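# Pass the steel tube through the window onto the rack

## Task

r1 begins in the work room and r2 in the stock room. The connecting door is locked, but a service window is open, and the steel tube rests across that window's counter. Get the tube so it sits on both arms of the work room's wall rack, then release it and move the robots away from it. The task fails if any robot tips over or is left leaning.

## Robot and tools

Two identical robots, r1 and r2, each a Hello Robot Stretch 4. Each has an omni-wheel base, a lift that runs up a mast, an arm that telescopes forward, a three-joint wrist (yaw, pitch, roll) and a two-finger gripper. The robot stands about 1.6 m tall, and its base rim lies within 0.23 m of its base origin. Cameras per robot: <name>_head_camera, <name>_head_left_camera, <name>_head_right_camera and <name>_wrist_camera, for example r1_wrist_camera.

Frames. Every robot reports in its own base frame: origin on the floor under the base centre, x forward, y left, z up. hand_pose is a fixed point between the open fingertips, given in this frame, and it can be slightly off. The odometry frame is the base frame as it was at the scene's start. base_odometry comes from wheel turns only, so slipping is counted as travel. Heading is positive to the left, from -3.142 to 3.142. Neither robot knows where the other is; only images, lidar_m and wrist_depth_mm show that.

execute_actions(actions, cameras). actions is a list holding one action, or empty to just read state and images. The action is an object keyed by robot name, "r1" and/or "r2". Each robot gets either end_of_arm alone, or any of base, joints, pace and contact_limits. All motions in one action start together.
- base: exactly one relative move, measured from where the base last reported itself. translate_m is straight travel, forward positive, -2 to 2 m. strafe_m is sideways travel, left positive, -2 to 2 m. rotate_rad is a turn in place, counter-clockwise positive, -3.2 to 3.2 rad.
- joints: absolute targets keyed by joint name, each a single number. lift_m 0 to 1.2 m. arm_m 0 to 0.55 m of extension. wrist_yaw_rad -1.134 to 4.276; 0 is forward, positive turns left, 3.14 is folded back, and above 3.4 the arm may block it. wrist_pitch_rad -1.117 to 4.259; 0 is level, 1.57 points down. wrist_roll_rad -1.117 to 4.259; at 0 the fingers are level, and positive turns clockwise as seen from behind. gripper_m -0.038 to 0.141 m fingertip gap; below 0 the tips squeeze each other. Joint targets outside range get clipped, and the result notes it. Any other bad value or unknown key rejects the whole call.
- pace: "slow", "default", "fast" or "max". Base speed is 0.1/0.3/0.4/0.6 m/s and turning is 1/2/3/4 rad/s at these paces. With the lift above 0.2 m, speeds are capped lower, down to 0.3 m/s and 1 rad/s at 1.2 m.
- contact_limits: {"arm_m": x}, with x from 0 (lightest) to 0.75 (hardest); 0.5 if omitted. This sets how hard the arm may push before it stops.
- end_of_arm: "enable_torque" switches back on any wrist or gripper motor that has faulted off.
An action lasts at most 15 s. A joint, base or robot left out of an action may keep pushing toward its old target. cameras lists the image names, [] means none, and null or "all" means every camera. If a result reports a stop, later execute_actions, wait and finished_scene calls in the same reply are skipped.

wait(seconds, 0 to 10) commands nothing new and returns state and images. zoom_image(camera, region=[x0,y0,x1,y1] in pixels, at most 504x504) enlarges part of that camera's latest image. read_manual returns only licence texts. finished_scene(scene) ends that scene for good and reports success. The goal must still hold when it is called.

Result lines. base_status and joint_status tell how each motion ended. "done" means the target was reached; for the base it only means the wheels turned as commanded. "off_target" means it stopped short and may still be pushing. "contact_stop_at_<key>" means it hit something and that part went slack; a slack lift can sink under a load. "limit_stop_at_<name>" means a built-in limit stopped it. limit_stop_at_tilt means the robot leans more than 6 degrees, and lift, arm and wheels go slack. limit_stop_at_own_body means a self-collision, which is likely when pitch is below -0.2 and roll is below -0.4 or above 4. "torque_fault" means a wrist motor is limp until enable_torque is sent. on_its_own lists things not commanded in this call; there, "held at" is a target, not a position. lidar_m gives 12 distances in metres across 30-degree sectors: the 1st is ahead, then counter-clockwise (4th left, 7th behind, 10th right). "-" means nothing seen or closer than 0.25 m. wrist_depth_mm is a 7x7 grid of depths, 100 to 2000 mm. motor_effort is in percent, with the peak in brackets; for the wheels, positive means turning right. base_tilt is in degrees, forward and right positive, with a fixed bias of up to 1.5. If turned_by_wheels and turned_by_imu differ by more than about 0.1 rad, there was a collision or slip. The gripper_m reading does not prove a hold; a clear change in gripper effort does.

Gripping. Command a gap smaller than the tube's width. A smaller gap squeezes harder and pulls the tube toward the wrist. If the fingertips catch on a surface below, raise the lift. To unfold the wrist at the start, send lift_m 0.4 with wrist_yaw_rad 0.

Cautions. Robots must never press into each other, and a base already touching the other robot presses hard with even a few millimetres more travel. Contact through a held object is fine. The same base command can differ by about 3 cm per metre between robots, so a jointly carried load can be wrenched and tip a robot. Turning or driving with more than 1 kg held and arm_m above 0.2 risks tipping, worse at fast paces. Pushing hard with a high gripper also risks it. A level gripper holding more than about 2 kg faults the wrist. Avoid drops, slips, slams and hard pushes. Loose objects may be nudged now and then.

Each tool is called after ">>>" as name([rows], argument=value, ...), one row to a line, values as JSON.

## Session

I'll start by looking at the current state of the scene.

>>> execute_actions(actions=[])

Scene clock: 0.00 s.
r1.base_odometry: x=+0.000 y=+0.000 heading=+0.000 (m, m, rad; r1's odometry frame)
r1.turned_by_wheels: +0.000 (rad since the last result)
r1.turned_by_imu: +0.000 (rad since the last result)
r1.base_tilt: forward=+0.3 right=-0.2 (deg)
r1.lidar_m: 1.81 2.18 2.14 2.45 2.65 2.66 3.02 2.53 2.50 1.93 1.41 1.45
r1.base_status: not commanded
r1.joint_positions: lift_m=+0.189 arm_m=-0.002 wrist_yaw_rad=+3.221 wrist_pitch_rad=-0.013 wrist_roll_rad=-0.006 gripper_m=+0.057
r1.joint_status: not commanded
r1.motor_effort: lift_m=+18 arm_m=+0 wrist_yaw_rad=-2 wrist_pitch_rad=-8 wrist_roll_rad=+1 gripper_m=-4 wheel_0=+0 wheel_1=+0 wheel_2=+0 (%)
r1.hand_pose: x=-0.1255 y=+0.0644 z=+0.3712 quat_wxyz=(-0.040, +0.006, -0.003, +0.999) (m; r1's base frame)
r1.wrist_depth_mm: - - 131 - - - - / - - 130 - - - - / - - 130 219 - - - / - 129 135 - - - - / 185 1808 - - - - - / 187 1229 196 1160 195 1205 1160 / 189 231 878 - 854 778 809
r2.base_odometry: x=+0.000 y=+0.000 heading=+0.000 (m, m, rad; r2's odometry frame)
r2.turned_by_wheels: +0.000 (rad since the last result)
r2.turned_by_imu: +0.000 (rad since the last result)
r2.base_tilt: forward=-0.6 right=+0.2 (deg)
r2.lidar_m: 2.55 2.58 2.82 2.62 2.24 1.39 1.28 1.47 1.87 2.09 2.13 2.72
r2.base_status: not commanded
r2.joint_positions: lift_m=+0.281 arm_m=+0.001 wrist_yaw_rad=+3.168 wrist_pitch_rad=-0.014 wrist_roll_rad=+0.005 gripper_m=+0.057
r2.joint_status: not commanded
r2.motor_effort: lift_m=+20 arm_m=+0 wrist_yaw_rad=+0 wrist_pitch_rad=-9 wrist_roll_rad=+1 gripper_m=-5 wheel_0=+0 wheel_1=+0 wheel_2=+0 (%)
r2.hand_pose: x=-0.1191 y=+0.0797 z=+0.4630 quat_wxyz=(-0.013, +0.007, +0.003, +1.000) (m; r2's base frame)
r2.wrist_depth_mm: - 132 1464 - - 1576 1618 / - 116 147 1537 1576 1576 1618 / - 124 163 1499 1576 1618 1661 / 134 134 1464 1576 1576 1618 1661 / 1430 1464 1464 1537 1576 1618 1661 / 1336 1430 196 1430 196 1537 1499 / 1008 976 1118 - 1060 1042 1098
pictures: r1_head_camera, r1_head_left_camera, r1_head_right_camera, r1_wrist_camera, r2_head_camera, r2_head_left_camera, r2_head_right_camera, r2_wrist_camera
Images, in order (width x height): r1_head_camera 420x560, r1_head_left_camera 420x672, r1_head_right_camera 420x672, r1_wrist_camera 616x392, r2_head_camera 420x560, r2_head_left_camera 420x672, r2_head_right_camera 420x672, r2_wrist_camera 616x392.

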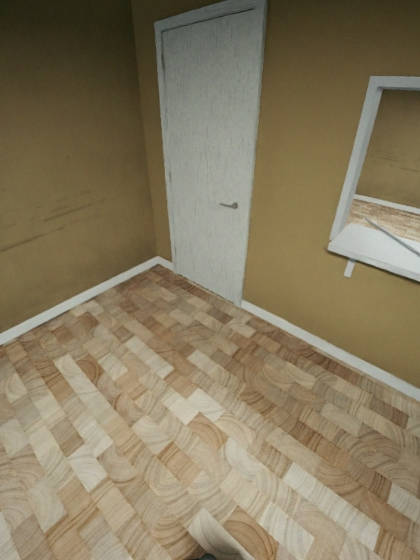

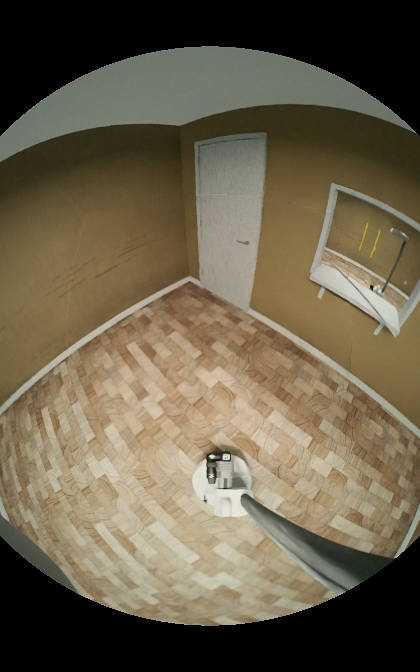

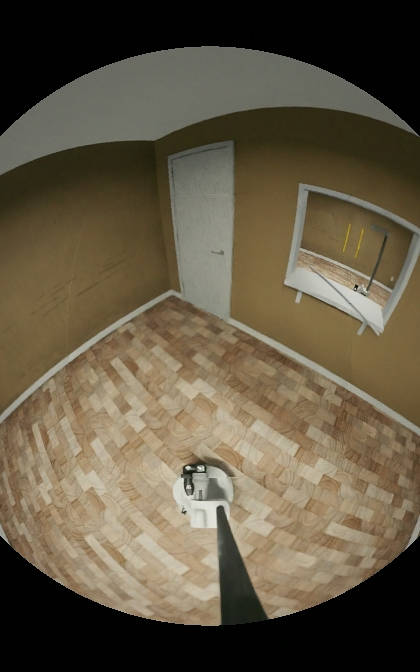

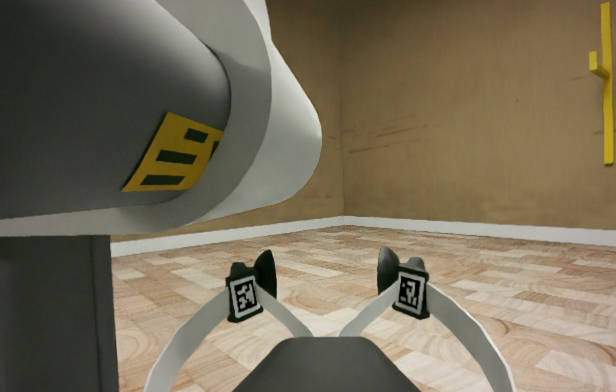

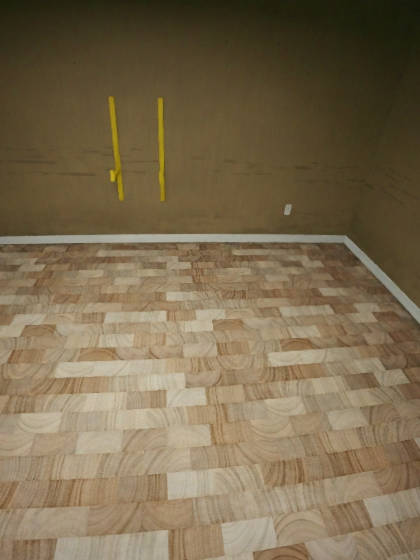

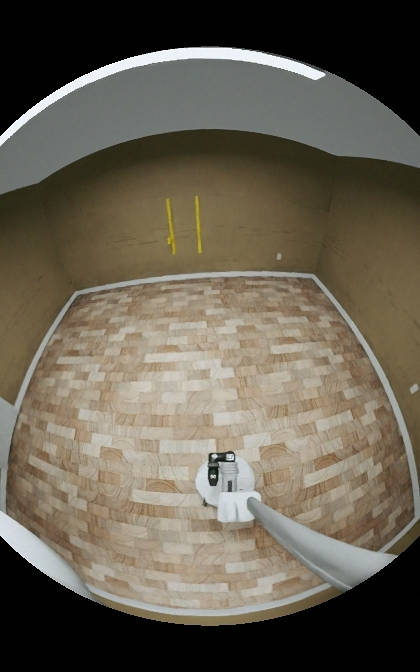

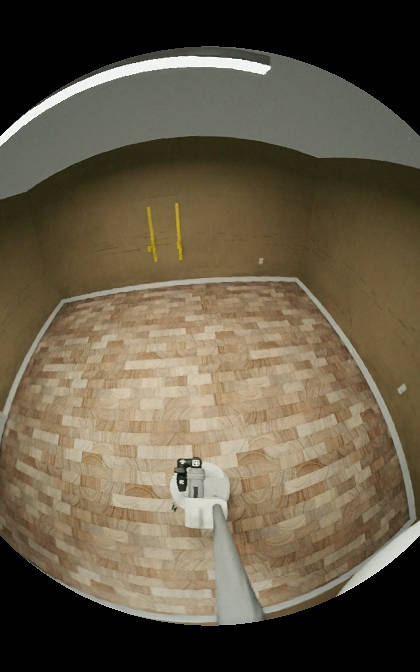

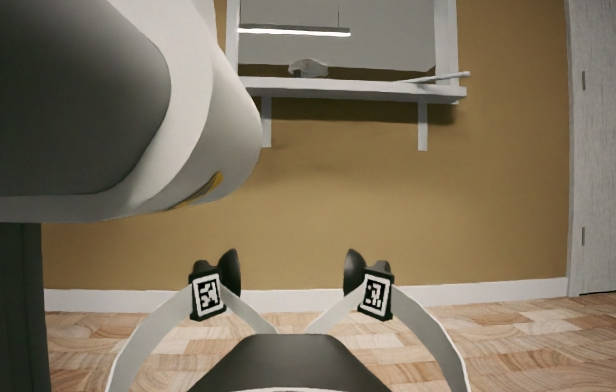

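>>> execute_actions([
  {"r1": {"base": {"rotate_rad": -0.8}, "joints": {"lift_m": 0.4, "wrist_yaw_rad": 0}}, "r2": {"base": {"rotate_rad": 3.14}, "joints": {"lift_m": 0.4, "wrist_yaw_rad": 0}}},
], cameras=["r1_head_camera", "r1_head_left_camera", "r2_head_camera", "r2_head_left_camera"])

Scene clock: 5.90 s.
r1.base_odometry: x=+0.000 y=+0.000 heading=-0.799 (m, m, rad; r1's odometry frame)
r1.turned_by_wheels: -0.799 (rad since the last result)
r1.turned_by_imu: -0.794 (rad since the last result)
r1.base_tilt: forward=+0.2 right=-0.3 (deg)
r1.lidar_m: 1.41 1.49 2.11 2.16 2.21 2.83 2.67 2.73 2.73 2.51 2.49 1.71
r1.base_status: done
r1.joint_positions: lift_m=+0.400 arm_m=-0.002 wrist_yaw_rad=+0.000 wrist_pitch_rad=-0.012 wrist_roll_rad=-0.006 gripper_m=+0.057
r1.joint_status: all done
r1.motor_effort: lift_m=+24(29) arm_m=+0(0) wrist_yaw_rad=-5(9) wrist_pitch_rad=-8(8) wrist_roll_rad=-1(2) gripper_m=-2(4) wheel_0=+5(9) wheel_1=+1(9) wheel_2=+1(9) (%)
r1.hand_pose: x=+0.4575 y=-0.0873 z=+0.5814 quat_wxyz=(+1.000, -0.003, -0.006, +0.000) (m; r1's base frame)
r1.wrist_depth_mm: 1397 1397 - - - 1397 1366 / 1366 1430 - - 1397 1366 1366 / 1366 1397 1336 1397 1397 1366 1430 / 1397 1366 1366 1430 1397 1366 1397 / 1366 1430 1430 1430 1366 1430 1397 / 1397 1464 195 1397 195 1366 1430 / 1336 1255 1308 - 1255 1160 1205
r2.base_odometry: x=+0.000 y=+0.000 heading=+3.139 (m, m, rad; r2's odometry frame)
r2.turned_by_wheels: +3.139 (rad since the last result)
r2.turned_by_imu: +3.086 (rad since the last result)
r2.base_tilt: forward=-0.6 right=+0.2 (deg)
r2.lidar_m: 1.26 1.43 1.87 2.09 2.15 2.73 2.89 2.92 2.83 2.60 2.26 1.38
r2.base_status: done
r2.joint_positions: lift_m=+0.400 arm_m=+0.001 wrist_yaw_rad=+0.000 wrist_pitch_rad=-0.014 wrist_roll_rad=+0.005 gripper_m=+0.057
r2.joint_status: all done
r2.motor_effort: lift_m=+21(24) arm_m=+0(0) wrist_yaw_rad=+0(6) wrist_pitch_rad=-9(9) wrist_roll_rad=+0(0) gripper_m=-5(5) wheel_0=-3(9) wheel_1=-4(10) wheel_2=-2(6) (%)
r2.hand_pose: x=+0.4601 y=-0.0873 z=+0.5820 quat_wxyz=(+1.000, +0.003, -0.007, +0.000) (m; r2's base frame)
r2.wrist_depth_mm: 1098 1138 - - - 1281 1308 / 1098 1118 1160 1182 - 1281 1308 / 1098 1138 1182 1205 1229 1281 1336 / 1118 1138 1160 1205 1229 1281 1308 / 1118 1138 1160 1229 1255 1308 1308 / 1118 1138 196 1205 196 1281 1336 / 1118 1138 1160 - 1255 1255 1336
pictures: r1_head_camera, r1_head_left_camera, r2_head_camera, r2_head_left_camera
Images, in order (width x height): r1_head_camera 420x560, r1_head_left_camera 420x672, r2_head_camera 420x560, r2_head_left_camera 420x672.

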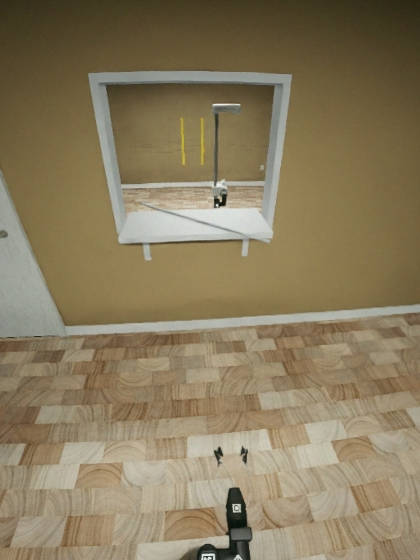

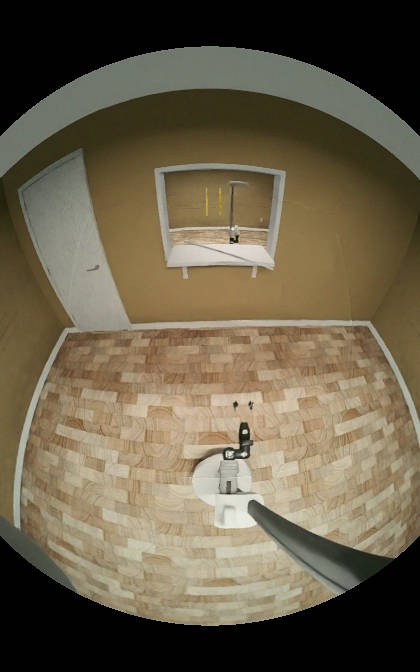

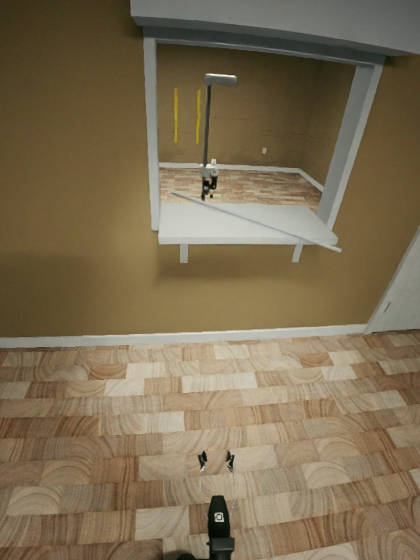

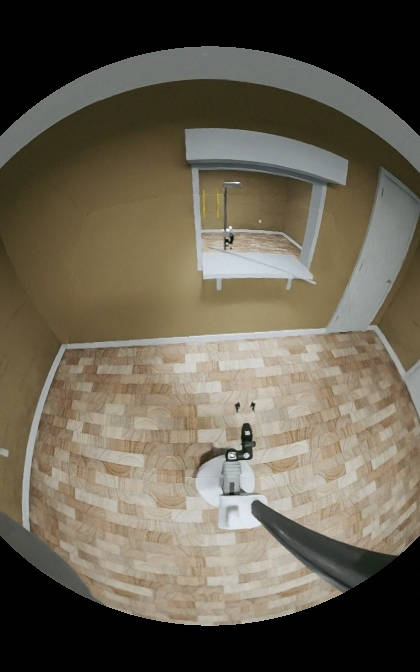

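>>> zoom_image(camera="r1_head_camera", region=[80, 150, 320, 290])

>>> zoom_image(camera="r2_head_camera", region=[130, 60, 400, 280])

Region (80, 150, 320, 290) of r1_head_camera's 420x560 image, scaled by 2.100, with more detail than that image has; it fills the top 294 rows of this view, and the rest is white.

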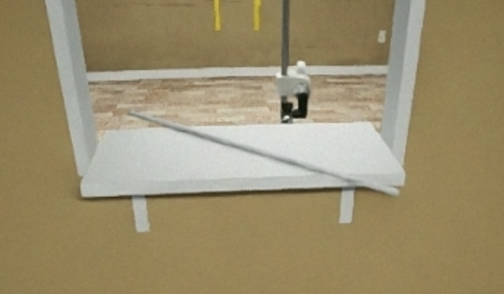

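Region (130, 60, 400, 280) of r2_head_camera's 420x560 image, scaled by 1.867, with more detail than that image has; it fills the top 411 rows of this view, and the rest is white.

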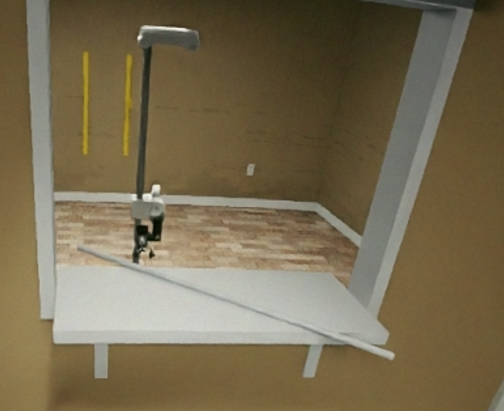

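>>> execute_actions([
  {"r1": {"base": {"rotate_rad": 0.09}, "joints": {"wrist_pitch_rad": 1.57, "wrist_yaw_rad": 0.82, "gripper_m": 0.12}}},
], cameras=[])

>>> execute_actions([
  {"r1": {"base": {"translate_m": 0.95}, "joints": {"lift_m": 1.2}, "pace": "fast"}},
], cameras=["r1_head_camera", "r1_wrist_camera", "r2_head_camera"])

Scene clock: 69.87 s.
r1.base_odometry: x=+0.000 y=+0.000 heading=-0.710 (m, m, rad; r1's odometry frame)
r1.turned_by_wheels: +0.089 (rad since the last result)
r1.turned_by_imu: +0.091 (rad since the last result)
r1.base_tilt: forward=+0.2 right=-0.2 (deg)
r1.lidar_m: 1.44 1.66 2.26 2.18 2.27 2.74 2.66 2.79 2.62 2.51 2.23 1.38
r1.base_status: done
r1.joint_positions: lift_m=+0.400 arm_m=-0.002 wrist_yaw_rad=+0.820 wrist_pitch_rad=+1.570 wrist_roll_rad=-0.006 gripper_m=+0.120
r1.joint_status: all done
r1.motor_effort: lift_m=+24(24) arm_m=+0(0) wrist_yaw_rad=-1(4) wrist_pitch_rad=+1(9) wrist_roll_rad=+0(2) gripper_m=-3(2) wheel_0=-6(7) wheel_1=-2(6) wheel_2=-2(7) (%)
r1.hand_pose: x=+0.2331 y=-0.0594 z=+0.2893 quat_wxyz=(+0.648, -0.284, +0.647, +0.284) (m; r1's base frame)
r1.wrist_depth_mm: 521 512 504 496 492 492 484 / 521 517 512 504 496 496 484 / 525 521 517 512 500 500 492 / 312 310 325 512 504 492 500 / 312 306 304 477 512 500 496 / 315 309 216 309 517 504 500 / 317 312 310 - 512 508 508
r2.base_odometry: x=+0.000 y=+0.000 heading=+3.139 (m, m, rad; r2's odometry frame)
r2.turned_by_wheels: +0.000 (rad since the last result)
r2.turned_by_imu: +0.001 (rad since the last result)
r2.base_tilt: forward=-0.6 right=+0.0 (deg)
r2.lidar_m: 1.27 1.46 1.86 2.09 2.15 2.71 2.88 2.93 2.83 2.59 2.21 1.37
r2.base_status: not commanded
r2.joint_positions: lift_m=+0.400 arm_m=+0.001 wrist_yaw_rad=+0.000 wrist_pitch_rad=-0.014 wrist_roll_rad=+0.005 gripper_m=+0.057
r2.joint_status: not commanded
r2.motor_effort: lift_m=+21(21) arm_m=+0(0) wrist_yaw_rad=+0(0) wrist_pitch_rad=-12(10) wrist_roll_rad=+1(1) gripper_m=-3(2) wheel_0=-4(3) wheel_1=-4(4) wheel_2=-2(2) (%)
r2.hand_pose: x=+0.4601 y=-0.0873 z=+0.5820 quat_wxyz=(+1.000, +0.003, -0.007, +0.000) (m; r2's base frame)
r2.wrist_depth_mm: 1098 1118 - - - 1308 1308 / 1098 1138 1138 1182 - 1281 1308 / 1098 1138 1182 1182 1229 1255 1336 / 1118 1138 1182 1205 1229 1281 1308 / 1118 1138 1160 1229 1255 1281 1336 / 1118 1138 196 1229 196 1308 1336 / 1138 1138 1160 - 1255 1255 1308
pictures: none
No camera images: the call's "cameras" was empty. Leave "cameras" out to get every camera's image.

Scene clock: 73.53 s.
r1.base_odometry: x=+0.720 y=-0.619 heading=-0.710 (m, m, rad; r1's odometry frame)
r1.turned_by_wheels: +0.001 (rad since the last result)
r1.turned_by_imu: +0.000 (rad since the last result)
r1.base_tilt: forward=+0.3 right=-0.2 (deg)
r1.lidar_m: 0.50 0.52 0.96 2.15 2.28 3.12 3.68 3.57 2.61 2.51 0.56 0.52
r1.base_status: done
r1.joint_positions: lift_m=+1.199 arm_m=-0.002 wrist_yaw_rad=+0.820 wrist_pitch_rad=+1.570 wrist_roll_rad=-0.006 gripper_m=+0.120
r1.joint_status: all done
r1.motor_effort: lift_m=+23(25) arm_m=+0(0) wrist_yaw_rad=+0(1) wrist_pitch_rad=-2(1) wrist_roll_rad=-1(0) gripper_m=-4(1) wheel_0=+5(14) wheel_1=+2(6) wheel_2=-1(15) (%)
r1.hand_pose: x=+0.2330 y=-0.0595 z=+1.0891 quat_wxyz=(+0.648, -0.284, +0.647, +0.284) (m; r1's base frame)
r1.wrist_depth_mm: 1366 1308 1308 1308 946 691 375 / 1336 1336 1336 1281 1255 820 402 / 1366 1308 1336 1366 1281 1060 750 / 1336 1366 1098 1138 1281 1281 917 / 1366 1336 1118 1118 1308 1255 1182 / 1366 1397 216 1308 1308 1308 1281 / 1430 1366 1336 - 1281 1281 1308
r2.base_odometry: x=+0.000 y=+0.000 heading=+3.139 (m, m, rad; r2's odometry frame)
r2.turned_by_wheels: +0.000 (rad since the last result)
r2.turned_by_imu: +0.001 (rad since the last result)
r2.base_tilt: forward=-0.6 right=+0.1 (deg)
r2.lidar_m: 1.25 1.45 1.87 2.08 2.13 2.75 2.87 2.92 2.86 2.61 2.25 1.38
r2.base_status: not commanded
r2.joint_positions: lift_m=+0.400 arm_m=+0.001 wrist_yaw_rad=+0.000 wrist_pitch_rad=-0.014 wrist_roll_rad=+0.005 gripper_m=+0.057
r2.joint_status: not commanded
r2.motor_effort: lift_m=+21(22) arm_m=+0(0) wrist_yaw_rad=+0(0) wrist_pitch_rad=-9(10) wrist_roll_rad=+1(1) gripper_m=-4(3) wheel_0=-4(4) wheel_1=-4(4) wheel_2=-2(2) (%)
r2.hand_pose: x=+0.4601 y=-0.0873 z=+0.5820 quat_wxyz=(+1.000, +0.003, -0.007, +0.000) (m; r2's base frame)
r2.wrist_depth_mm: 1078 1138 - - - 1281 1308 / 1098 1138 1138 1182 - 1281 1308 / 1118 1138 1182 1205 1229 1281 1308 / 1118 1160 1182 1205 1255 1281 1308 / 1118 1138 1160 1205 1255 1281 1336 / 1118 1138 196 1229 196 1308 1336 / 1118 1138 1160 - 1255 1281 1308
pictures: r1_head_camera, r1_wrist_camera, r2_head_camera
camera_calibration (this result's frames):
r1_wrist_camera: T_world_to_cam=[[0.705792, -0.706463, -0.0526002, -0.14081], [-0.705078, -0.707727, 0.0445689, 0.121628], [-0.0687129, 0.0056309, -0.997621, 1.33401], [0, 0, 0, 1]] pos_world=[0.276803, -0.0209093, 1.31801]
Images, in order (width x height): r1_head_camera 420x560, r1_wrist_camera 616x392, r2_head_camera 420x560.

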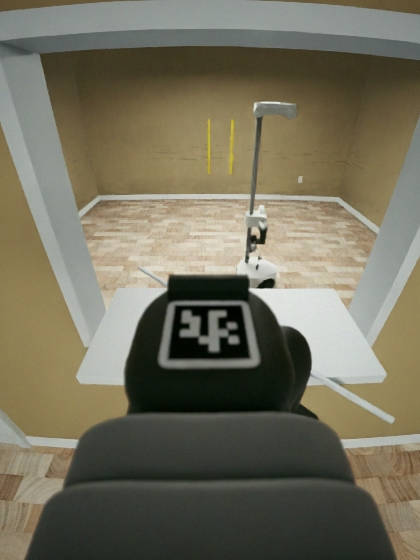

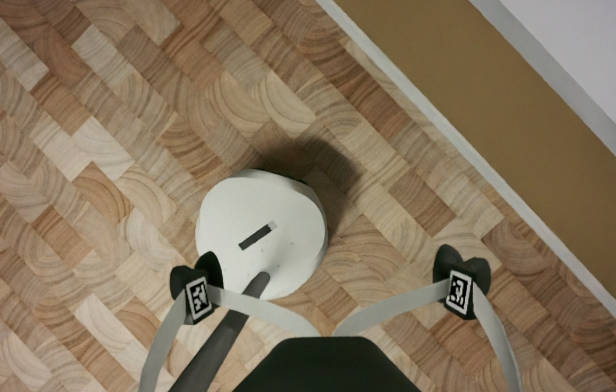

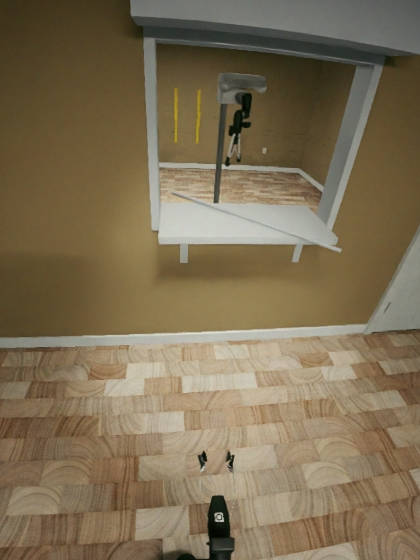

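>>> execute_actions([
  {"r1": {"base": {"translate_m": 0.28}, "joints": {"arm_m": 0.2}}},
], cameras=["r1_head_camera", "r1_wrist_camera", "r2_head_camera"])

Scene clock: 87.20 s.
r1.base_odometry: x=+0.933 y=-0.801 heading=-0.709 (m, m, rad; r1's odometry frame)
r1.turned_by_wheels: +0.000 (rad since the last result)
r1.turned_by_imu: +0.002 (rad since the last result)
r1.base_tilt: forward=+0.3 right=-0.2 (deg)
r1.lidar_m: 0.25 0.25 0.35 1.53 2.26 3.12 4.01 3.61 2.66 0.45 0.33 0.25
r1.base_status: done
r1.joint_positions: lift_m=+1.199 arm_m=+0.198 wrist_yaw_rad=+0.820 wrist_pitch_rad=+1.570 wrist_roll_rad=-0.006 gripper_m=+0.120
r1.joint_status: all done
r1.motor_effort: lift_m=+23(23) arm_m=+9(9) wrist_yaw_rad=-2(1) wrist_pitch_rad=+0(2) wrist_roll_rad=+1(1) gripper_m=-2(2) wheel_0=+6(10) wheel_1=+2(6) wheel_2=-2(12) (%)
r1.hand_pose: x=+0.4334 y=-0.0595 z=+1.0891 quat_wxyz=(+0.648, -0.284, +0.647, +0.284) (m; r1's base frame)
r1.wrist_depth_mm: 404 399 394 389 379 1229 1205 / 407 399 394 389 387 379 1205 / 410 404 402 392 389 382 1255 / 1366 404 402 394 392 387 384 / 1366 410 402 399 394 384 387 / 1397 1336 216 399 397 392 387 / 1397 1366 866 - 399 397 389
r2.base_odometry: x=+0.000 y=+0.000 heading=+3.139 (m, m, rad; r2's odometry frame)
r2.turned_by_wheels: +0.000 (rad since the last result)
r2.turned_by_imu: +0.002 (rad since the last result)
r2.base_tilt: forward=-0.6 right=+0.1 (deg)
r2.lidar_m: 1.27 1.47 1.88 2.08 2.13 2.71 2.88 2.93 2.85 2.62 2.23 1.37
r2.base_status: not commanded
r2.joint_positions: lift_m=+0.400 arm_m=+0.001 wrist_yaw_rad=+0.000 wrist_pitch_rad=-0.014 wrist_roll_rad=+0.005 gripper_m=+0.057
r2.joint_status: not commanded
r2.motor_effort: lift_m=+21(21) arm_m=+0(0) wrist_yaw_rad=+0(0) wrist_pitch_rad=-7(9) wrist_roll_rad=+1(2) gripper_m=-5(3) wheel_0=-4(3) wheel_1=-4(4) wheel_2=-2(2) (%)
r2.hand_pose: x=+0.4601 y=-0.0873 z=+0.5820 quat_wxyz=(+1.000, +0.003, -0.007, +0.000) (m; r2's base frame)
r2.wrist_depth_mm: 1098 1138 - - - 1281 1308 / 1078 1118 1138 1182 - 1281 1281 / 1098 1138 1182 1205 1255 1281 1336 / 1118 1138 1182 1205 1255 1281 1336 / 1118 1138 1182 1205 1255 1281 1336 / 1118 1138 196 1205 196 1281 1308 / 1098 1138 1160 - 1229 1255 1308
pictures: r1_head_camera, r1_wrist_camera, r2_head_camera
camera_calibration (this result's frames):
r1_wrist_camera: T_world_to_cam=[[0.705885, -0.706371, -0.0526026, -0.28227], [-0.70499, -0.707819, 0.0445004, 0.262976], [-0.068667, 0.00567214, -0.997624, 1.34777], [0, 0, 0, 1]] pos_world=[0.477192, -0.0208926, 1.31801]
Images, in order (width x height): r1_head_camera 420x560, r1_wrist_camera 616x392, r2_head_camera 420x560.

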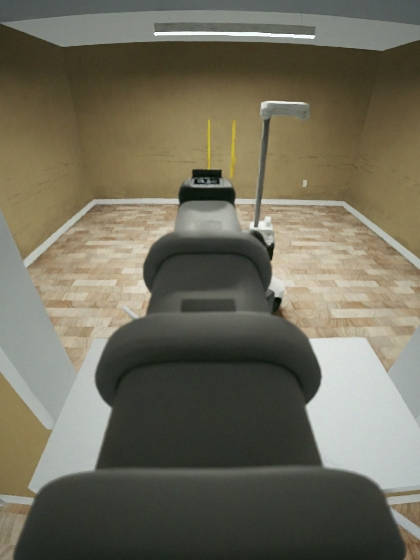

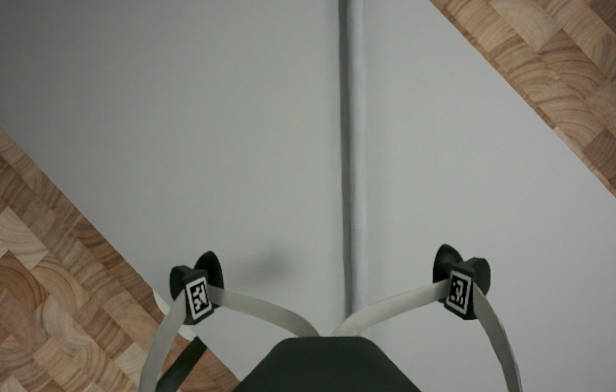

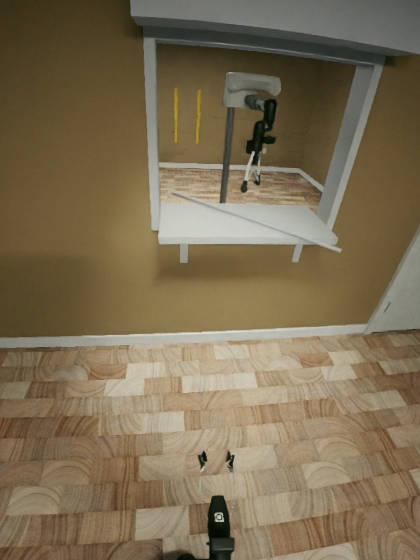

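>>> execute_actions([
  {"r1": {"base": {"strafe_m": -0.025}, "joints": {"arm_m": 0.218, "lift_m": 1.09}}},
], cameras=["r1_wrist_camera", "r2_head_camera"])

Scene clock: 103.80 s.
r1.base_odometry: x=+0.917 y=-0.820 heading=-0.709 (m, m, rad; r1's odometry frame)
r1.turned_by_wheels: +0.000 (rad since the last result)
r1.turned_by_imu: +0.002 (rad since the last result)
r1.base_tilt: forward=+0.3 right=-0.3 (deg)
r1.lidar_m: 0.25 0.25 0.33 1.51 2.25 3.16 4.01 3.59 2.61 0.41 0.35 0.25
r1.base_status: done
r1.joint_positions: lift_m=+1.090 arm_m=+0.216 wrist_yaw_rad=+0.820 wrist_pitch_rad=+1.570 wrist_roll_rad=-0.006 gripper_m=+0.120
r1.joint_status: all done
r1.motor_effort: lift_m=+14(20) arm_m=+9(8) wrist_yaw_rad=-2(3) wrist_pitch_rad=-2(1) wrist_roll_rad=-1(1) gripper_m=-3(2) wheel_0=+4(13) wheel_1=-1(10) wheel_2=+0(2) (%)
r1.hand_pose: x=+0.4514 y=-0.0595 z=+0.9801 quat_wxyz=(+0.648, -0.284, +0.647, +0.284) (m; r1's base frame)
r1.wrist_depth_mm: 290 289 285 279 277 273 1118 / 294 290 286 282 281 276 273 / 297 296 287 283 281 278 274 / 298 296 293 287 283 281 276 / 301 298 293 290 286 281 279 / 1255 300 215 291 287 282 279 / 1255 303 298 - 290 287 283
r2.base_odometry: x=+0.000 y=+0.000 heading=+3.139 (m, m, rad; r2's odometry frame)
r2.turned_by_wheels: +0.000 (rad since the last result)
r2.turned_by_imu: +0.001 (rad since the last result)
r2.base_tilt: forward=-0.7 right=+0.0 (deg)
r2.lidar_m: 1.25 1.46 1.89 2.09 2.13 2.72 2.87 2.92 2.85 2.63 2.24 1.37
r2.base_status: not commanded
r2.joint_positions: lift_m=+0.400 arm_m=+0.001 wrist_yaw_rad=+0.000 wrist_pitch_rad=-0.014 wrist_roll_rad=+0.005 gripper_m=+0.057
r2.joint_status: not commanded
r2.motor_effort: lift_m=+21(21) arm_m=+0(0) wrist_yaw_rad=+0(0) wrist_pitch_rad=-9(9) wrist_roll_rad=+1(0) gripper_m=-1(4) wheel_0=-4(4) wheel_1=-4(4) wheel_2=-2(2) (%)
r2.hand_pose: x=+0.4601 y=-0.0873 z=+0.5820 quat_wxyz=(+1.000, +0.003, -0.007, +0.000) (m; r2's base frame)
r2.wrist_depth_mm: 1098 1138 - 1808 - 1281 1308 / 1118 1118 1160 1182 - 1281 1308 / 1118 1118 1160 1205 1229 1255 1308 / 1098 1138 1182 1205 1229 1281 1308 / 1118 1138 1182 1205 1255 1308 1336 / 1138 1138 196 1205 196 1308 1336 / 1118 1138 1160 - 1229 1255 1308
pictures: r1_wrist_camera, r2_head_camera
camera_calibration (this result's frames):
r1_wrist_camera: T_world_to_cam=[[0.705881, -0.706375, -0.0526008, -0.300705], [-0.704991, -0.707816, 0.0445529, 0.280444], [-0.0687027, 0.00563398, -0.997621, 1.24024], [0, 0, 0, 1]] pos_world=[0.49518, -0.0208952, 1.20898]
Images, in order (width x height): r1_wrist_camera 616x392, r2_head_camera 420x560.

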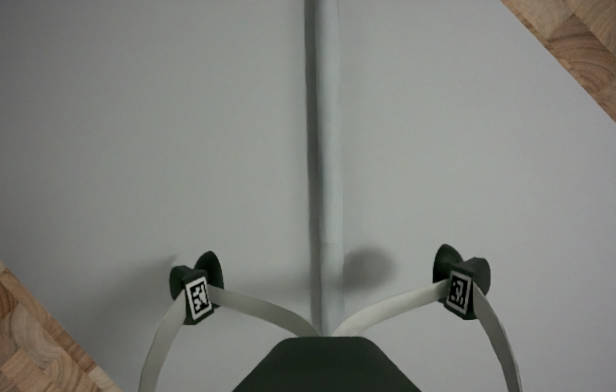

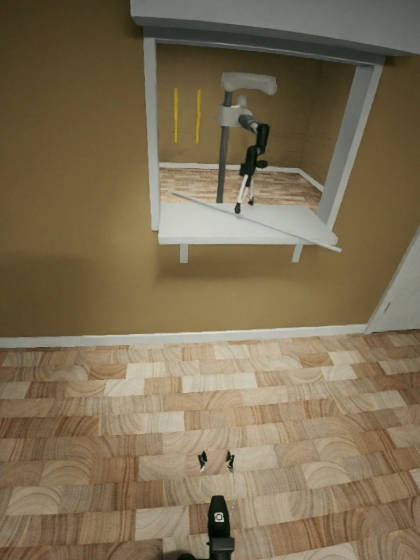

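>>> zoom_image(camera="r1_wrist_camera", region=[200, 150, 480, 340])

>>> zoom_image(camera="r2_head_camera", region=[140, 120, 360, 270])

Region (200, 150, 480, 340) of r1_wrist_camera's 616x392 image, scaled by 1.800; it fills the top 342 rows of this view, and the rest is white.

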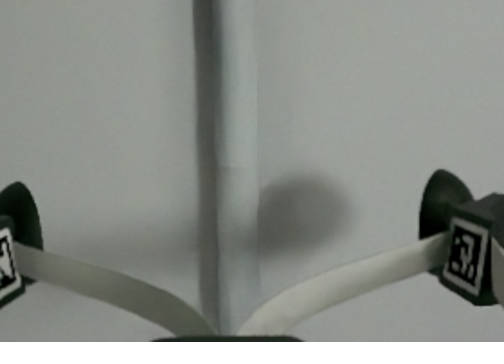

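Region (140, 120, 360, 270) of r2_head_camera's 420x560 image, scaled by 2.291, with more detail than that image has; it fills the top 344 rows of this view, and the rest is white.

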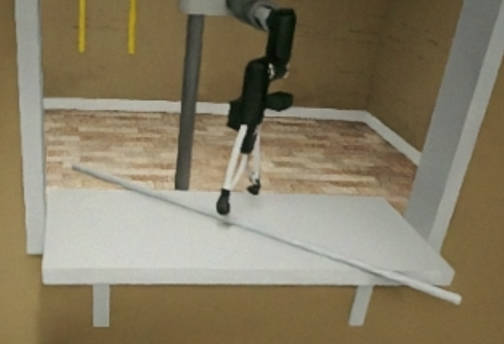

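>>> execute_actions([
  {"r1": {"joints": {"lift_m": 1.054, "gripper_m": 0.06}, "pace": "slow"}},
], cameras=["r1_wrist_camera", "r2_head_camera"])

Scene clock: 117.77 s.
r1.base_odometry: x=+0.917 y=-0.820 heading=-0.709 (m, m, rad; r1's odometry frame)
r1.turned_by_wheels: +0.000 (rad since the last result)
r1.turned_by_imu: +0.002 (rad since the last result)
r1.base_tilt: forward=+0.2 right=-0.2 (deg)
r1.lidar_m: 0.25 0.25 0.36 1.52 2.30 3.14 4.00 3.58 2.60 0.41 0.33 0.25
r1.base_status: not commanded
r1.joint_positions: lift_m=+1.054 arm_m=+0.216 wrist_yaw_rad=+0.820 wrist_pitch_rad=+1.570 wrist_roll_rad=-0.006 gripper_m=+0.060
r1.joint_status: all done
r1.motor_effort: lift_m=+14(14) arm_m=+8(9) wrist_yaw_rad=-1(3) wrist_pitch_rad=+0(1) wrist_roll_rad=-2(2) gripper_m=-5(3) wheel_0=+4(4) wheel_1=-1(1) wheel_2=+0(1) (%)
r1.hand_pose: x=+0.4514 y=-0.0595 z=+0.9441 quat_wxyz=(+0.648, -0.284, +0.647, +0.284) (m; r1's base frame)
r1.wrist_depth_mm: 256 252 250 245 242 239 237 / 258 254 250 248 245 241 238 / 259 255 251 250 246 243 241 / 262 258 255 251 249 243 244 / 264 262 255 252 249 247 244 / 265 262 195 240 191 249 246 / 267 265 262 - 253 250 247
r2.base_odometry: x=+0.000 y=+0.000 heading=+3.139 (m, m, rad; r2's odometry frame)
r2.turned_by_wheels: +0.000 (rad since the last result)
r2.turned_by_imu: +0.002 (rad since the last result)
r2.base_tilt: forward=-0.6 right=+0.1 (deg)
r2.lidar_m: 1.27 1.45 1.87 2.06 2.10 2.75 2.88 2.95 2.83 2.59 2.26 1.36
r2.base_status: not commanded
r2.joint_positions: lift_m=+0.400 arm_m=+0.001 wrist_yaw_rad=+0.000 wrist_pitch_rad=-0.014 wrist_roll_rad=+0.005 gripper_m=+0.057
r2.joint_status: not commanded
r2.motor_effort: lift_m=+21(21) arm_m=-1(0) wrist_yaw_rad=+0(0) wrist_pitch_rad=-9(9) wrist_roll_rad=+1(1) gripper_m=-6(3) wheel_0=-3(3) wheel_1=-4(4) wheel_2=-2(2) (%)
r2.hand_pose: x=+0.4601 y=-0.0873 z=+0.5820 quat_wxyz=(+1.000, +0.003, -0.007, +0.000) (m; r2's base frame)
r2.wrist_depth_mm: 1098 1098 - - - 1281 1308 / 1118 1118 1138 1182 - 1281 1308 / 1098 1138 1182 1205 1229 1281 1308 / 1098 1160 1160 1229 1255 1281 1336 / 1098 1138 1160 1205 1255 1281 1336 / 1118 1138 196 1205 196 1308 1336 / 1118 1138 1182 - 1229 1229 1308
pictures: r1_wrist_camera, r2_head_camera
camera_calibration (this result's frames):
r1_wrist_camera: T_world_to_cam=[[0.705881, -0.706374, -0.0526008, -0.302599], [-0.70499, -0.707816, 0.0445527, 0.282048], [-0.0687026, 0.00563413, -0.997621, 1.20433], [0, 0, 0, 1]] pos_world=[0.495181, -0.0208951, 1.17298]
Images, in order (width x height): r1_wrist_camera 616x392, r2_head_camera 420x560.

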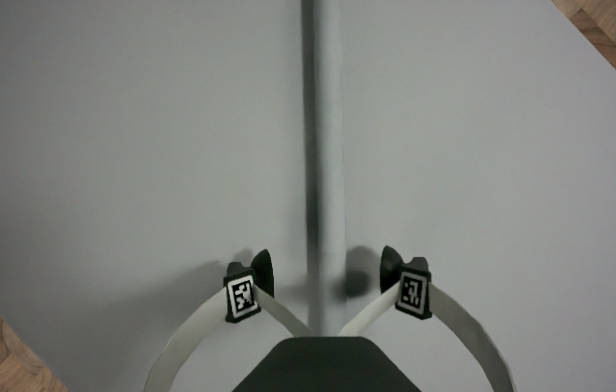

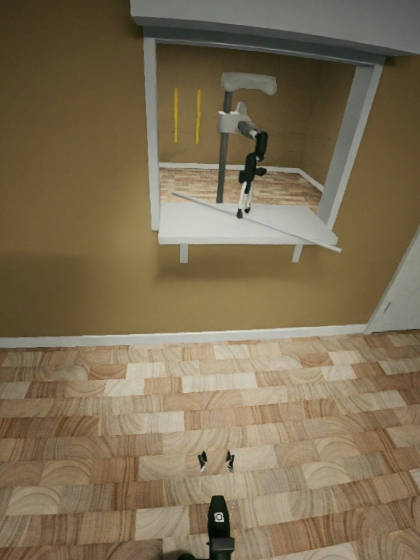

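>>> zoom_image(camera="r2_head_camera", region=[200, 170, 300, 240])

Region (200, 170, 300, 240) of r2_head_camera's 420x560 image, scaled by 5.040, with more detail than that image has; it fills the top 353 rows of this view, and the rest is white.

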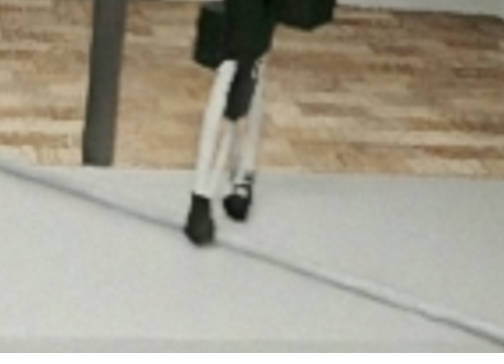

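>>> execute_actions([
  {"r1": {"joints": {"gripper_m": -0.02}}},
], cameras=["r1_wrist_camera", "r2_head_camera"])

Scene clock: 124.67 s.
r1.base_odometry: x=+0.917 y=-0.820 heading=-0.709 (m, m, rad; r1's odometry frame)
r1.turned_by_wheels: +0.000 (rad since the last result)
r1.turned_by_imu: +0.002 (rad since the last result)
r1.base_tilt: forward=+0.3 right=-0.3 (deg)
r1.lidar_m: 0.25 0.25 0.34 1.49 2.28 3.18 4.02 3.55 2.63 0.42 0.35 0.25
r1.base_status: not commanded
r1.joint_positions: lift_m=+1.054 arm_m=+0.216 wrist_yaw_rad=+0.820 wrist_pitch_rad=+1.570 wrist_roll_rad=-0.006 gripper_m=-0.020
r1.joint_status: all done
r1.motor_effort: lift_m=+14(14) arm_m=+9(9) wrist_yaw_rad=-1(1) wrist_pitch_rad=-1(0) wrist_roll_rad=-1(0) gripper_m=-17(16) wheel_0=+4(4) wheel_1=-1(1) wheel_2=+0(0) (%)
r1.hand_pose: x=+0.4514 y=-0.0595 z=+0.9441 quat_wxyz=(+0.648, -0.284, +0.647, +0.284) (m; r1's base frame)
r1.wrist_depth_mm: 256 253 250 246 243 241 238 / 257 252 251 248 245 241 238 / 259 256 254 249 246 243 241 / 263 258 255 251 249 245 242 / 263 260 256 252 250 247 244 / 266 263 257 198 182 248 247 / 270 264 262 - 253 249 247
r2.base_odometry: x=+0.000 y=+0.000 heading=+3.139 (m, m, rad; r2's odometry frame)
r2.turned_by_wheels: +0.000 (rad since the last result)
r2.turned_by_imu: +0.001 (rad since the last result)
r2.base_tilt: forward=-0.6 right=+0.1 (deg)
r2.lidar_m: 1.26 1.44 1.87 2.08 2.13 2.73 2.87 2.93 2.87 2.62 2.21 1.38
r2.base_status: not commanded
r2.joint_positions: lift_m=+0.400 arm_m=+0.001 wrist_yaw_rad=+0.000 wrist_pitch_rad=-0.014 wrist_roll_rad=+0.005 gripper_m=+0.057
r2.joint_status: not commanded
r2.motor_effort: lift_m=+21(22) arm_m=-1(0) wrist_yaw_rad=+0(0) wrist_pitch_rad=-11(7) wrist_roll_rad=+1(1) gripper_m=-4(4) wheel_0=-4(4) wheel_1=-4(4) wheel_2=-2(2) (%)
r2.hand_pose: x=+0.4601 y=-0.0873 z=+0.5820 quat_wxyz=(+1.000, +0.003, -0.007, +0.000) (m; r2's base frame)
r2.wrist_depth_mm: 1098 1118 - - - 1255 1308 / 1118 1138 1160 1182 - 1281 1308 / 1118 1138 1182 1205 1255 1281 1308 / 1118 1138 1160 1205 1229 1281 1336 / 1118 1138 1182 1205 1281 1281 1336 / 1118 1138 196 1205 196 1281 1336 / 1098 1138 1182 - 1229 1255 1308
pictures: r1_wrist_camera, r2_head_camera
camera_calibration (this result's frames):
r1_wrist_camera: T_world_to_cam=[[0.705881, -0.706374, -0.0526008, -0.302599], [-0.704991, -0.707816, 0.0445527, 0.282049], [-0.0687026, 0.00563415, -0.997621, 1.20433], [0, 0, 0, 1]] pos_world=[0.495182, -0.0208951, 1.17298]
Images, in order (width x height): r1_wrist_camera 616x392, r2_head_camera 420x560.

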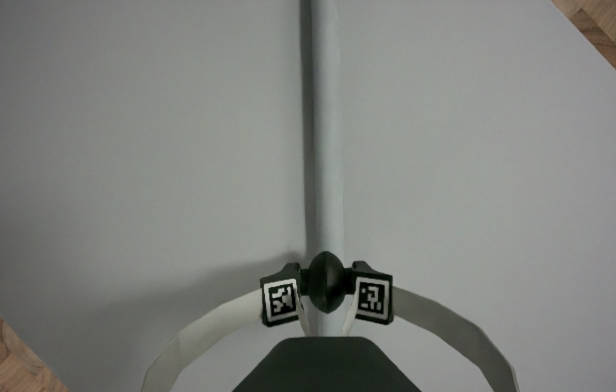

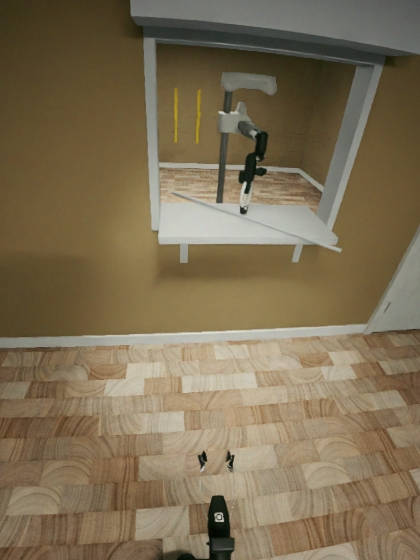

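>>> execute_actions([
  {"r1": {"joints": {"gripper_m": 0.05}}},
], cameras=[])

>>> execute_actions([
  {"r1": {"joints": {"lift_m": 1.04}, "pace": "slow"}},
], cameras=["r1_wrist_camera", "r2_head_camera"])

Scene clock: 129.43 s.
r1.base_odometry: x=+0.917 y=-0.820 heading=-0.709 (m, m, rad; r1's odometry frame)
r1.turned_by_wheels: +0.000 (rad since the last result)
r1.turned_by_imu: +0.002 (rad since the last result)
r1.base_tilt: forward=+0.3 right=-0.2 (deg)
r1.lidar_m: 0.25 0.25 0.35 1.51 2.26 3.16 4.03 3.58 2.62 0.46 0.32 0.25
r1.base_status: not commanded
r1.joint_positions: lift_m=+1.054 arm_m=+0.216 wrist_yaw_rad=+0.820 wrist_pitch_rad=+1.570 wrist_roll_rad=-0.006 gripper_m=+0.050
r1.joint_status: all done
r1.motor_effort: lift_m=+14(14) arm_m=+9(9) wrist_yaw_rad=-2(1) wrist_pitch_rad=-2(3) wrist_roll_rad=+0(0) gripper_m=-5(14) wheel_0=+4(4) wheel_1=-1(1) wheel_2=+0(0) (%)
r1.hand_pose: x=+0.4514 y=-0.0595 z=+0.9441 quat_wxyz=(+0.648, -0.284, +0.648, +0.284) (m; r1's base frame)
r1.wrist_depth_mm: 256 252 249 245 243 240 237 / 257 253 250 247 243 241 239 / 258 256 253 249 245 243 240 / 262 259 254 252 246 245 243 / 263 260 257 252 235 247 244 / 267 263 195 255 194 248 246 / 268 264 260 - 253 249 248
r2.base_odometry: x=+0.000 y=+0.000 heading=+3.139 (m, m, rad; r2's odometry frame)
r2.turned_by_wheels: +0.000 (rad since the last result)
r2.turned_by_imu: +0.001 (rad since the last result)
r2.base_tilt: forward=-0.5 right=+0.2 (deg)
r2.lidar_m: 1.27 1.44 1.89 2.08 2.12 2.75 2.88 2.93 2.85 2.60 2.22 1.37
r2.base_status: not commanded
r2.joint_positions: lift_m=+0.400 arm_m=+0.001 wrist_yaw_rad=+0.000 wrist_pitch_rad=-0.014 wrist_roll_rad=+0.005 gripper_m=+0.057
r2.joint_status: not commanded
r2.motor_effort: lift_m=+21(21) arm_m=-1(1) wrist_yaw_rad=+0(1) wrist_pitch_rad=-9(8) wrist_roll_rad=-1(2) gripper_m=-3(2) wheel_0=-3(4) wheel_1=-4(4) wheel_2=-2(2) (%)
r2.hand_pose: x=+0.4601 y=-0.0873 z=+0.5820 quat_wxyz=(+1.000, +0.003, -0.007, +0.000) (m; r2's base frame)
r2.wrist_depth_mm: 1098 1118 - - - 1281 1308 / 1118 1138 1138 1160 - 1281 1308 / 1098 1138 1160 1205 1229 1281 1281 / 1118 1138 1160 1229 1255 1281 1336 / 1118 1160 1182 1205 1255 1281 1336 / 1118 1118 196 1205 196 1281 1308 / 1118 1138 1182 - 1229 1255 1308
pictures: none
No camera images: the call's "cameras" was empty. Leave "cameras" out to get every camera's image.

Scene clock: 130.23 s.
r1.base_odometry: x=+0.917 y=-0.820 heading=-0.709 (m, m, rad; r1's odometry frame)
r1.turned_by_wheels: +0.000 (rad since the last result)
r1.turned_by_imu: +0.000 (rad since the last result)
r1.base_tilt: forward=+0.3 right=-0.3 (deg)
r1.lidar_m: 0.25 0.25 0.34 1.55 2.29 3.18 3.98 3.56 2.63 0.46 0.34 0.25
r1.base_status: not commanded
r1.joint_positions: lift_m=+1.041 arm_m=+0.216 wrist_yaw_rad=+0.820 wrist_pitch_rad=+1.572 wrist_roll_rad=-0.006 gripper_m=+0.050
r1.joint_status: all done
r1.motor_effort: lift_m=+9(15) arm_m=+9(9) wrist_yaw_rad=-1(1) wrist_pitch_rad=-7(5) wrist_roll_rad=-2(0) gripper_m=-6(5) wheel_0=+4(4) wheel_1=-1(1) wheel_2=+0(1) (%)
r1.hand_pose: x=+0.4511 y=-0.0598 z=+0.9306 quat_wxyz=(+0.647, -0.284, +0.648, +0.284) (m; r1's base frame)
r1.wrist_depth_mm: 243 242 237 236 232 229 229 / 247 243 240 236 233 232 229 / 247 245 242 238 236 234 232 / 249 246 244 241 237 235 232 / 252 249 246 242 237 236 235 / 255 250 194 244 193 238 236 / 255 252 249 - 243 238 237
r2.base_odometry: x=+0.000 y=+0.000 heading=+3.139 (m, m, rad; r2's odometry frame)
r2.turned_by_wheels: +0.000 (rad since the last result)
r2.turned_by_imu: +0.000 (rad since the last result)
r2.base_tilt: forward=-0.6 right=+0.2 (deg)
r2.lidar_m: 1.26 1.46 1.91 2.06 2.10 2.71 2.86 2.91 2.86 2.62 2.22 1.36
r2.base_status: not commanded
r2.joint_positions: lift_m=+0.400 arm_m=+0.001 wrist_yaw_rad=+0.000 wrist_pitch_rad=-0.014 wrist_roll_rad=+0.005 gripper_m=+0.057
r2.joint_status: not commanded
r2.motor_effort: lift_m=+21(21) arm_m=+0(0) wrist_yaw_rad=+0(1) wrist_pitch_rad=-9(10) wrist_roll_rad=+1(2) gripper_m=-4(6) wheel_0=-4(4) wheel_1=-4(4) wheel_2=-2(2) (%)
r2.hand_pose: x=+0.4601 y=-0.0873 z=+0.5820 quat_wxyz=(+1.000, +0.003, -0.007, +0.000) (m; r2's base frame)
r2.wrist_depth_mm: 1078 1118 - - - 1281 1281 / 1098 1138 1160 1182 - 1281 1308 / 1098 1118 1160 1205 1229 1281 1308 / 1118 1118 1182 1205 1255 1281 1336 / 1118 1160 1182 1205 1255 1281 1336 / 1118 1138 196 1205 196 1281 1336 / 1118 1138 1160 - 1255 1255 1308
pictures: r1_wrist_camera, r2_head_camera
camera_calibration (this result's frames):
r1_wrist_camera: T_world_to_cam=[[0.705827, -0.706433, -0.0525478, -0.303369], [-0.704943, -0.707766, 0.0460681, 0.2808], [-0.0697355, 0.00452709, -0.997555, 1.19112], [0, 0, 0, 1]] pos_world=[0.495138, -0.0209614, 1.15933]
Images, in order (width x height): r1_wrist_camera 616x392, r2_head_camera 420x560.

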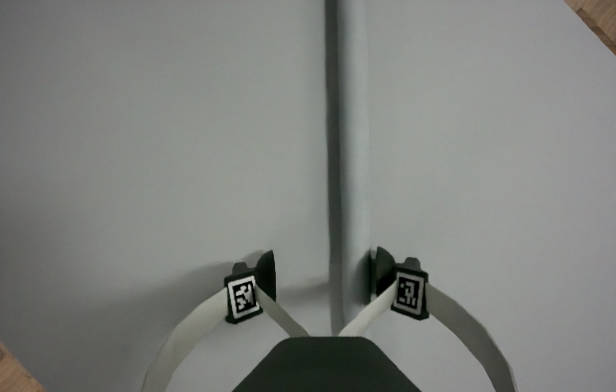

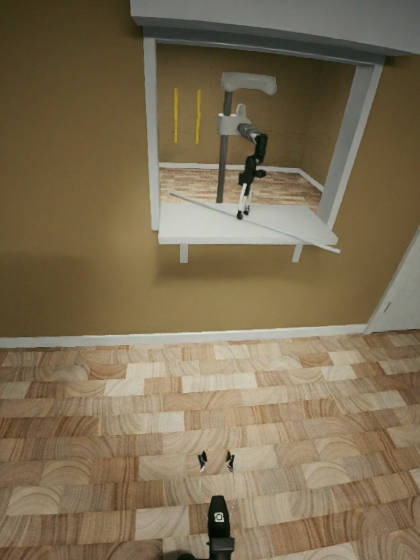

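>>> execute_actions([
  {"r1": {"joints": {"lift_m": 1.045, "gripper_m": -0.02}, "pace": "slow"}},
], cameras=["r1_wrist_camera", "r2_head_camera"])

Scene clock: 136.43 s.
r1.base_odometry: x=+0.917 y=-0.820 heading=-0.709 (m, m, rad; r1's odometry frame)
r1.turned_by_wheels: +0.000 (rad since the last result)
r1.turned_by_imu: +0.003 (rad since the last result)
r1.base_tilt: forward=+0.2 right=-0.2 (deg)
r1.lidar_m: 0.25 0.25 0.34 1.50 2.26 3.17 3.99 3.58 2.63 0.42 0.34 0.25
r1.base_status: not commanded
r1.joint_positions: lift_m=+1.045 arm_m=+0.216 wrist_yaw_rad=+0.820 wrist_pitch_rad=+1.570 wrist_roll_rad=-0.006 gripper_m=-0.019
r1.joint_status: all done
r1.motor_effort: lift_m=+23(25) arm_m=+9(8) wrist_yaw_rad=+0(2) wrist_pitch_rad=-2(6) wrist_roll_rad=+0(1) gripper_m=-23(23) wheel_0=+4(4) wheel_1=-1(1) wheel_2=+0(0) (%)
r1.hand_pose: x=+0.4515 y=-0.0595 z=+0.9344 quat_wxyz=(+0.648, -0.284, +0.647, +0.284) (m; r1's base frame)
r1.wrist_depth_mm: 245 241 237 233 232 230 227 / 248 243 240 236 234 231 229 / 250 246 242 239 236 233 229 / 250 247 244 240 237 233 233 / 253 249 246 240 238 236 234 / 255 251 181 220 180 236 235 / 256 253 250 - 241 241 236
r2.base_odometry: x=+0.000 y=+0.000 heading=+3.139 (m, m, rad; r2's odometry frame)
r2.turned_by_wheels: +0.000 (rad since the last result)
r2.turned_by_imu: +0.002 (rad since the last result)
r2.base_tilt: forward=-0.7 right=+0.1 (deg)
r2.lidar_m: 1.28 1.46 1.89 2.09 2.13 2.76 2.86 2.90 2.85 2.57 2.25 1.36
r2.base_status: not commanded
r2.joint_positions: lift_m=+0.400 arm_m=+0.001 wrist_yaw_rad=+0.000 wrist_pitch_rad=-0.014 wrist_roll_rad=+0.005 gripper_m=+0.057
r2.joint_status: not commanded
r2.motor_effort: lift_m=+21(22) arm_m=-1(0) wrist_yaw_rad=+0(0) wrist_pitch_rad=-9(8) wrist_roll_rad=+1(1) gripper_m=-2(5) wheel_0=-4(4) wheel_1=-4(4) wheel_2=-2(2) (%)
r2.hand_pose: x=+0.4601 y=-0.0873 z=+0.5820 quat_wxyz=(+1.000, +0.003, -0.007, +0.000) (m; r2's base frame)
r2.wrist_depth_mm: 1098 1138 - - - 1255 1281 / 1098 1138 1160 1182 - 1281 1308 / 1098 1138 1160 1205 1229 1281 1308 / 1118 1138 1182 1205 1229 1308 1336 / 1098 1138 1160 1205 1255 1308 1336 / 1118 1138 196 1205 196 1308 1308 / 1118 1138 1182 - 1229 1255 1281
pictures: r1_wrist_camera, r2_head_camera
camera_calibration (this result's frames):
r1_wrist_camera: T_world_to_cam=[[0.705885, -0.70637, -0.0526047, -0.303123], [-0.704994, -0.70782, 0.0444407, 0.282636], [-0.0686262, 0.00571597, -0.997626, 1.19457], [0, 0, 0, 1]] pos_world=[0.495205, -0.0208903, 1.16323]
Images, in order (width x height): r1_wrist_camera 616x392, r2_head_camera 420x560.

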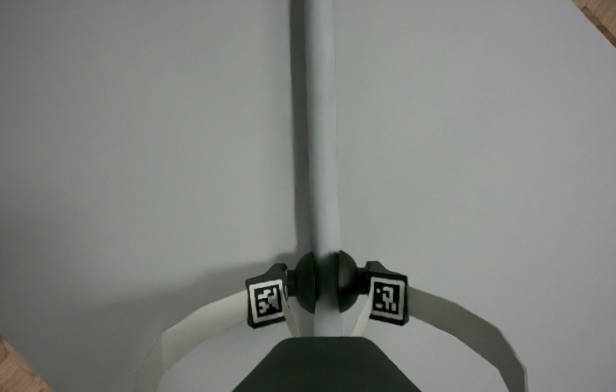

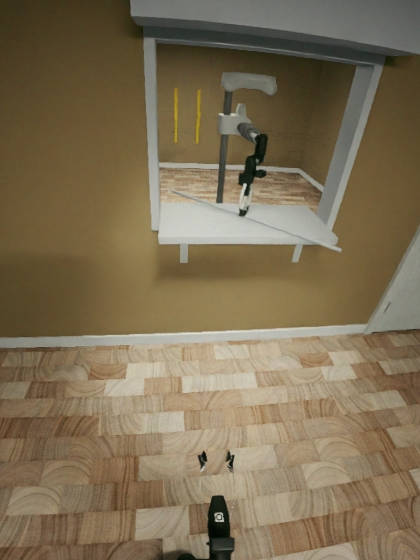

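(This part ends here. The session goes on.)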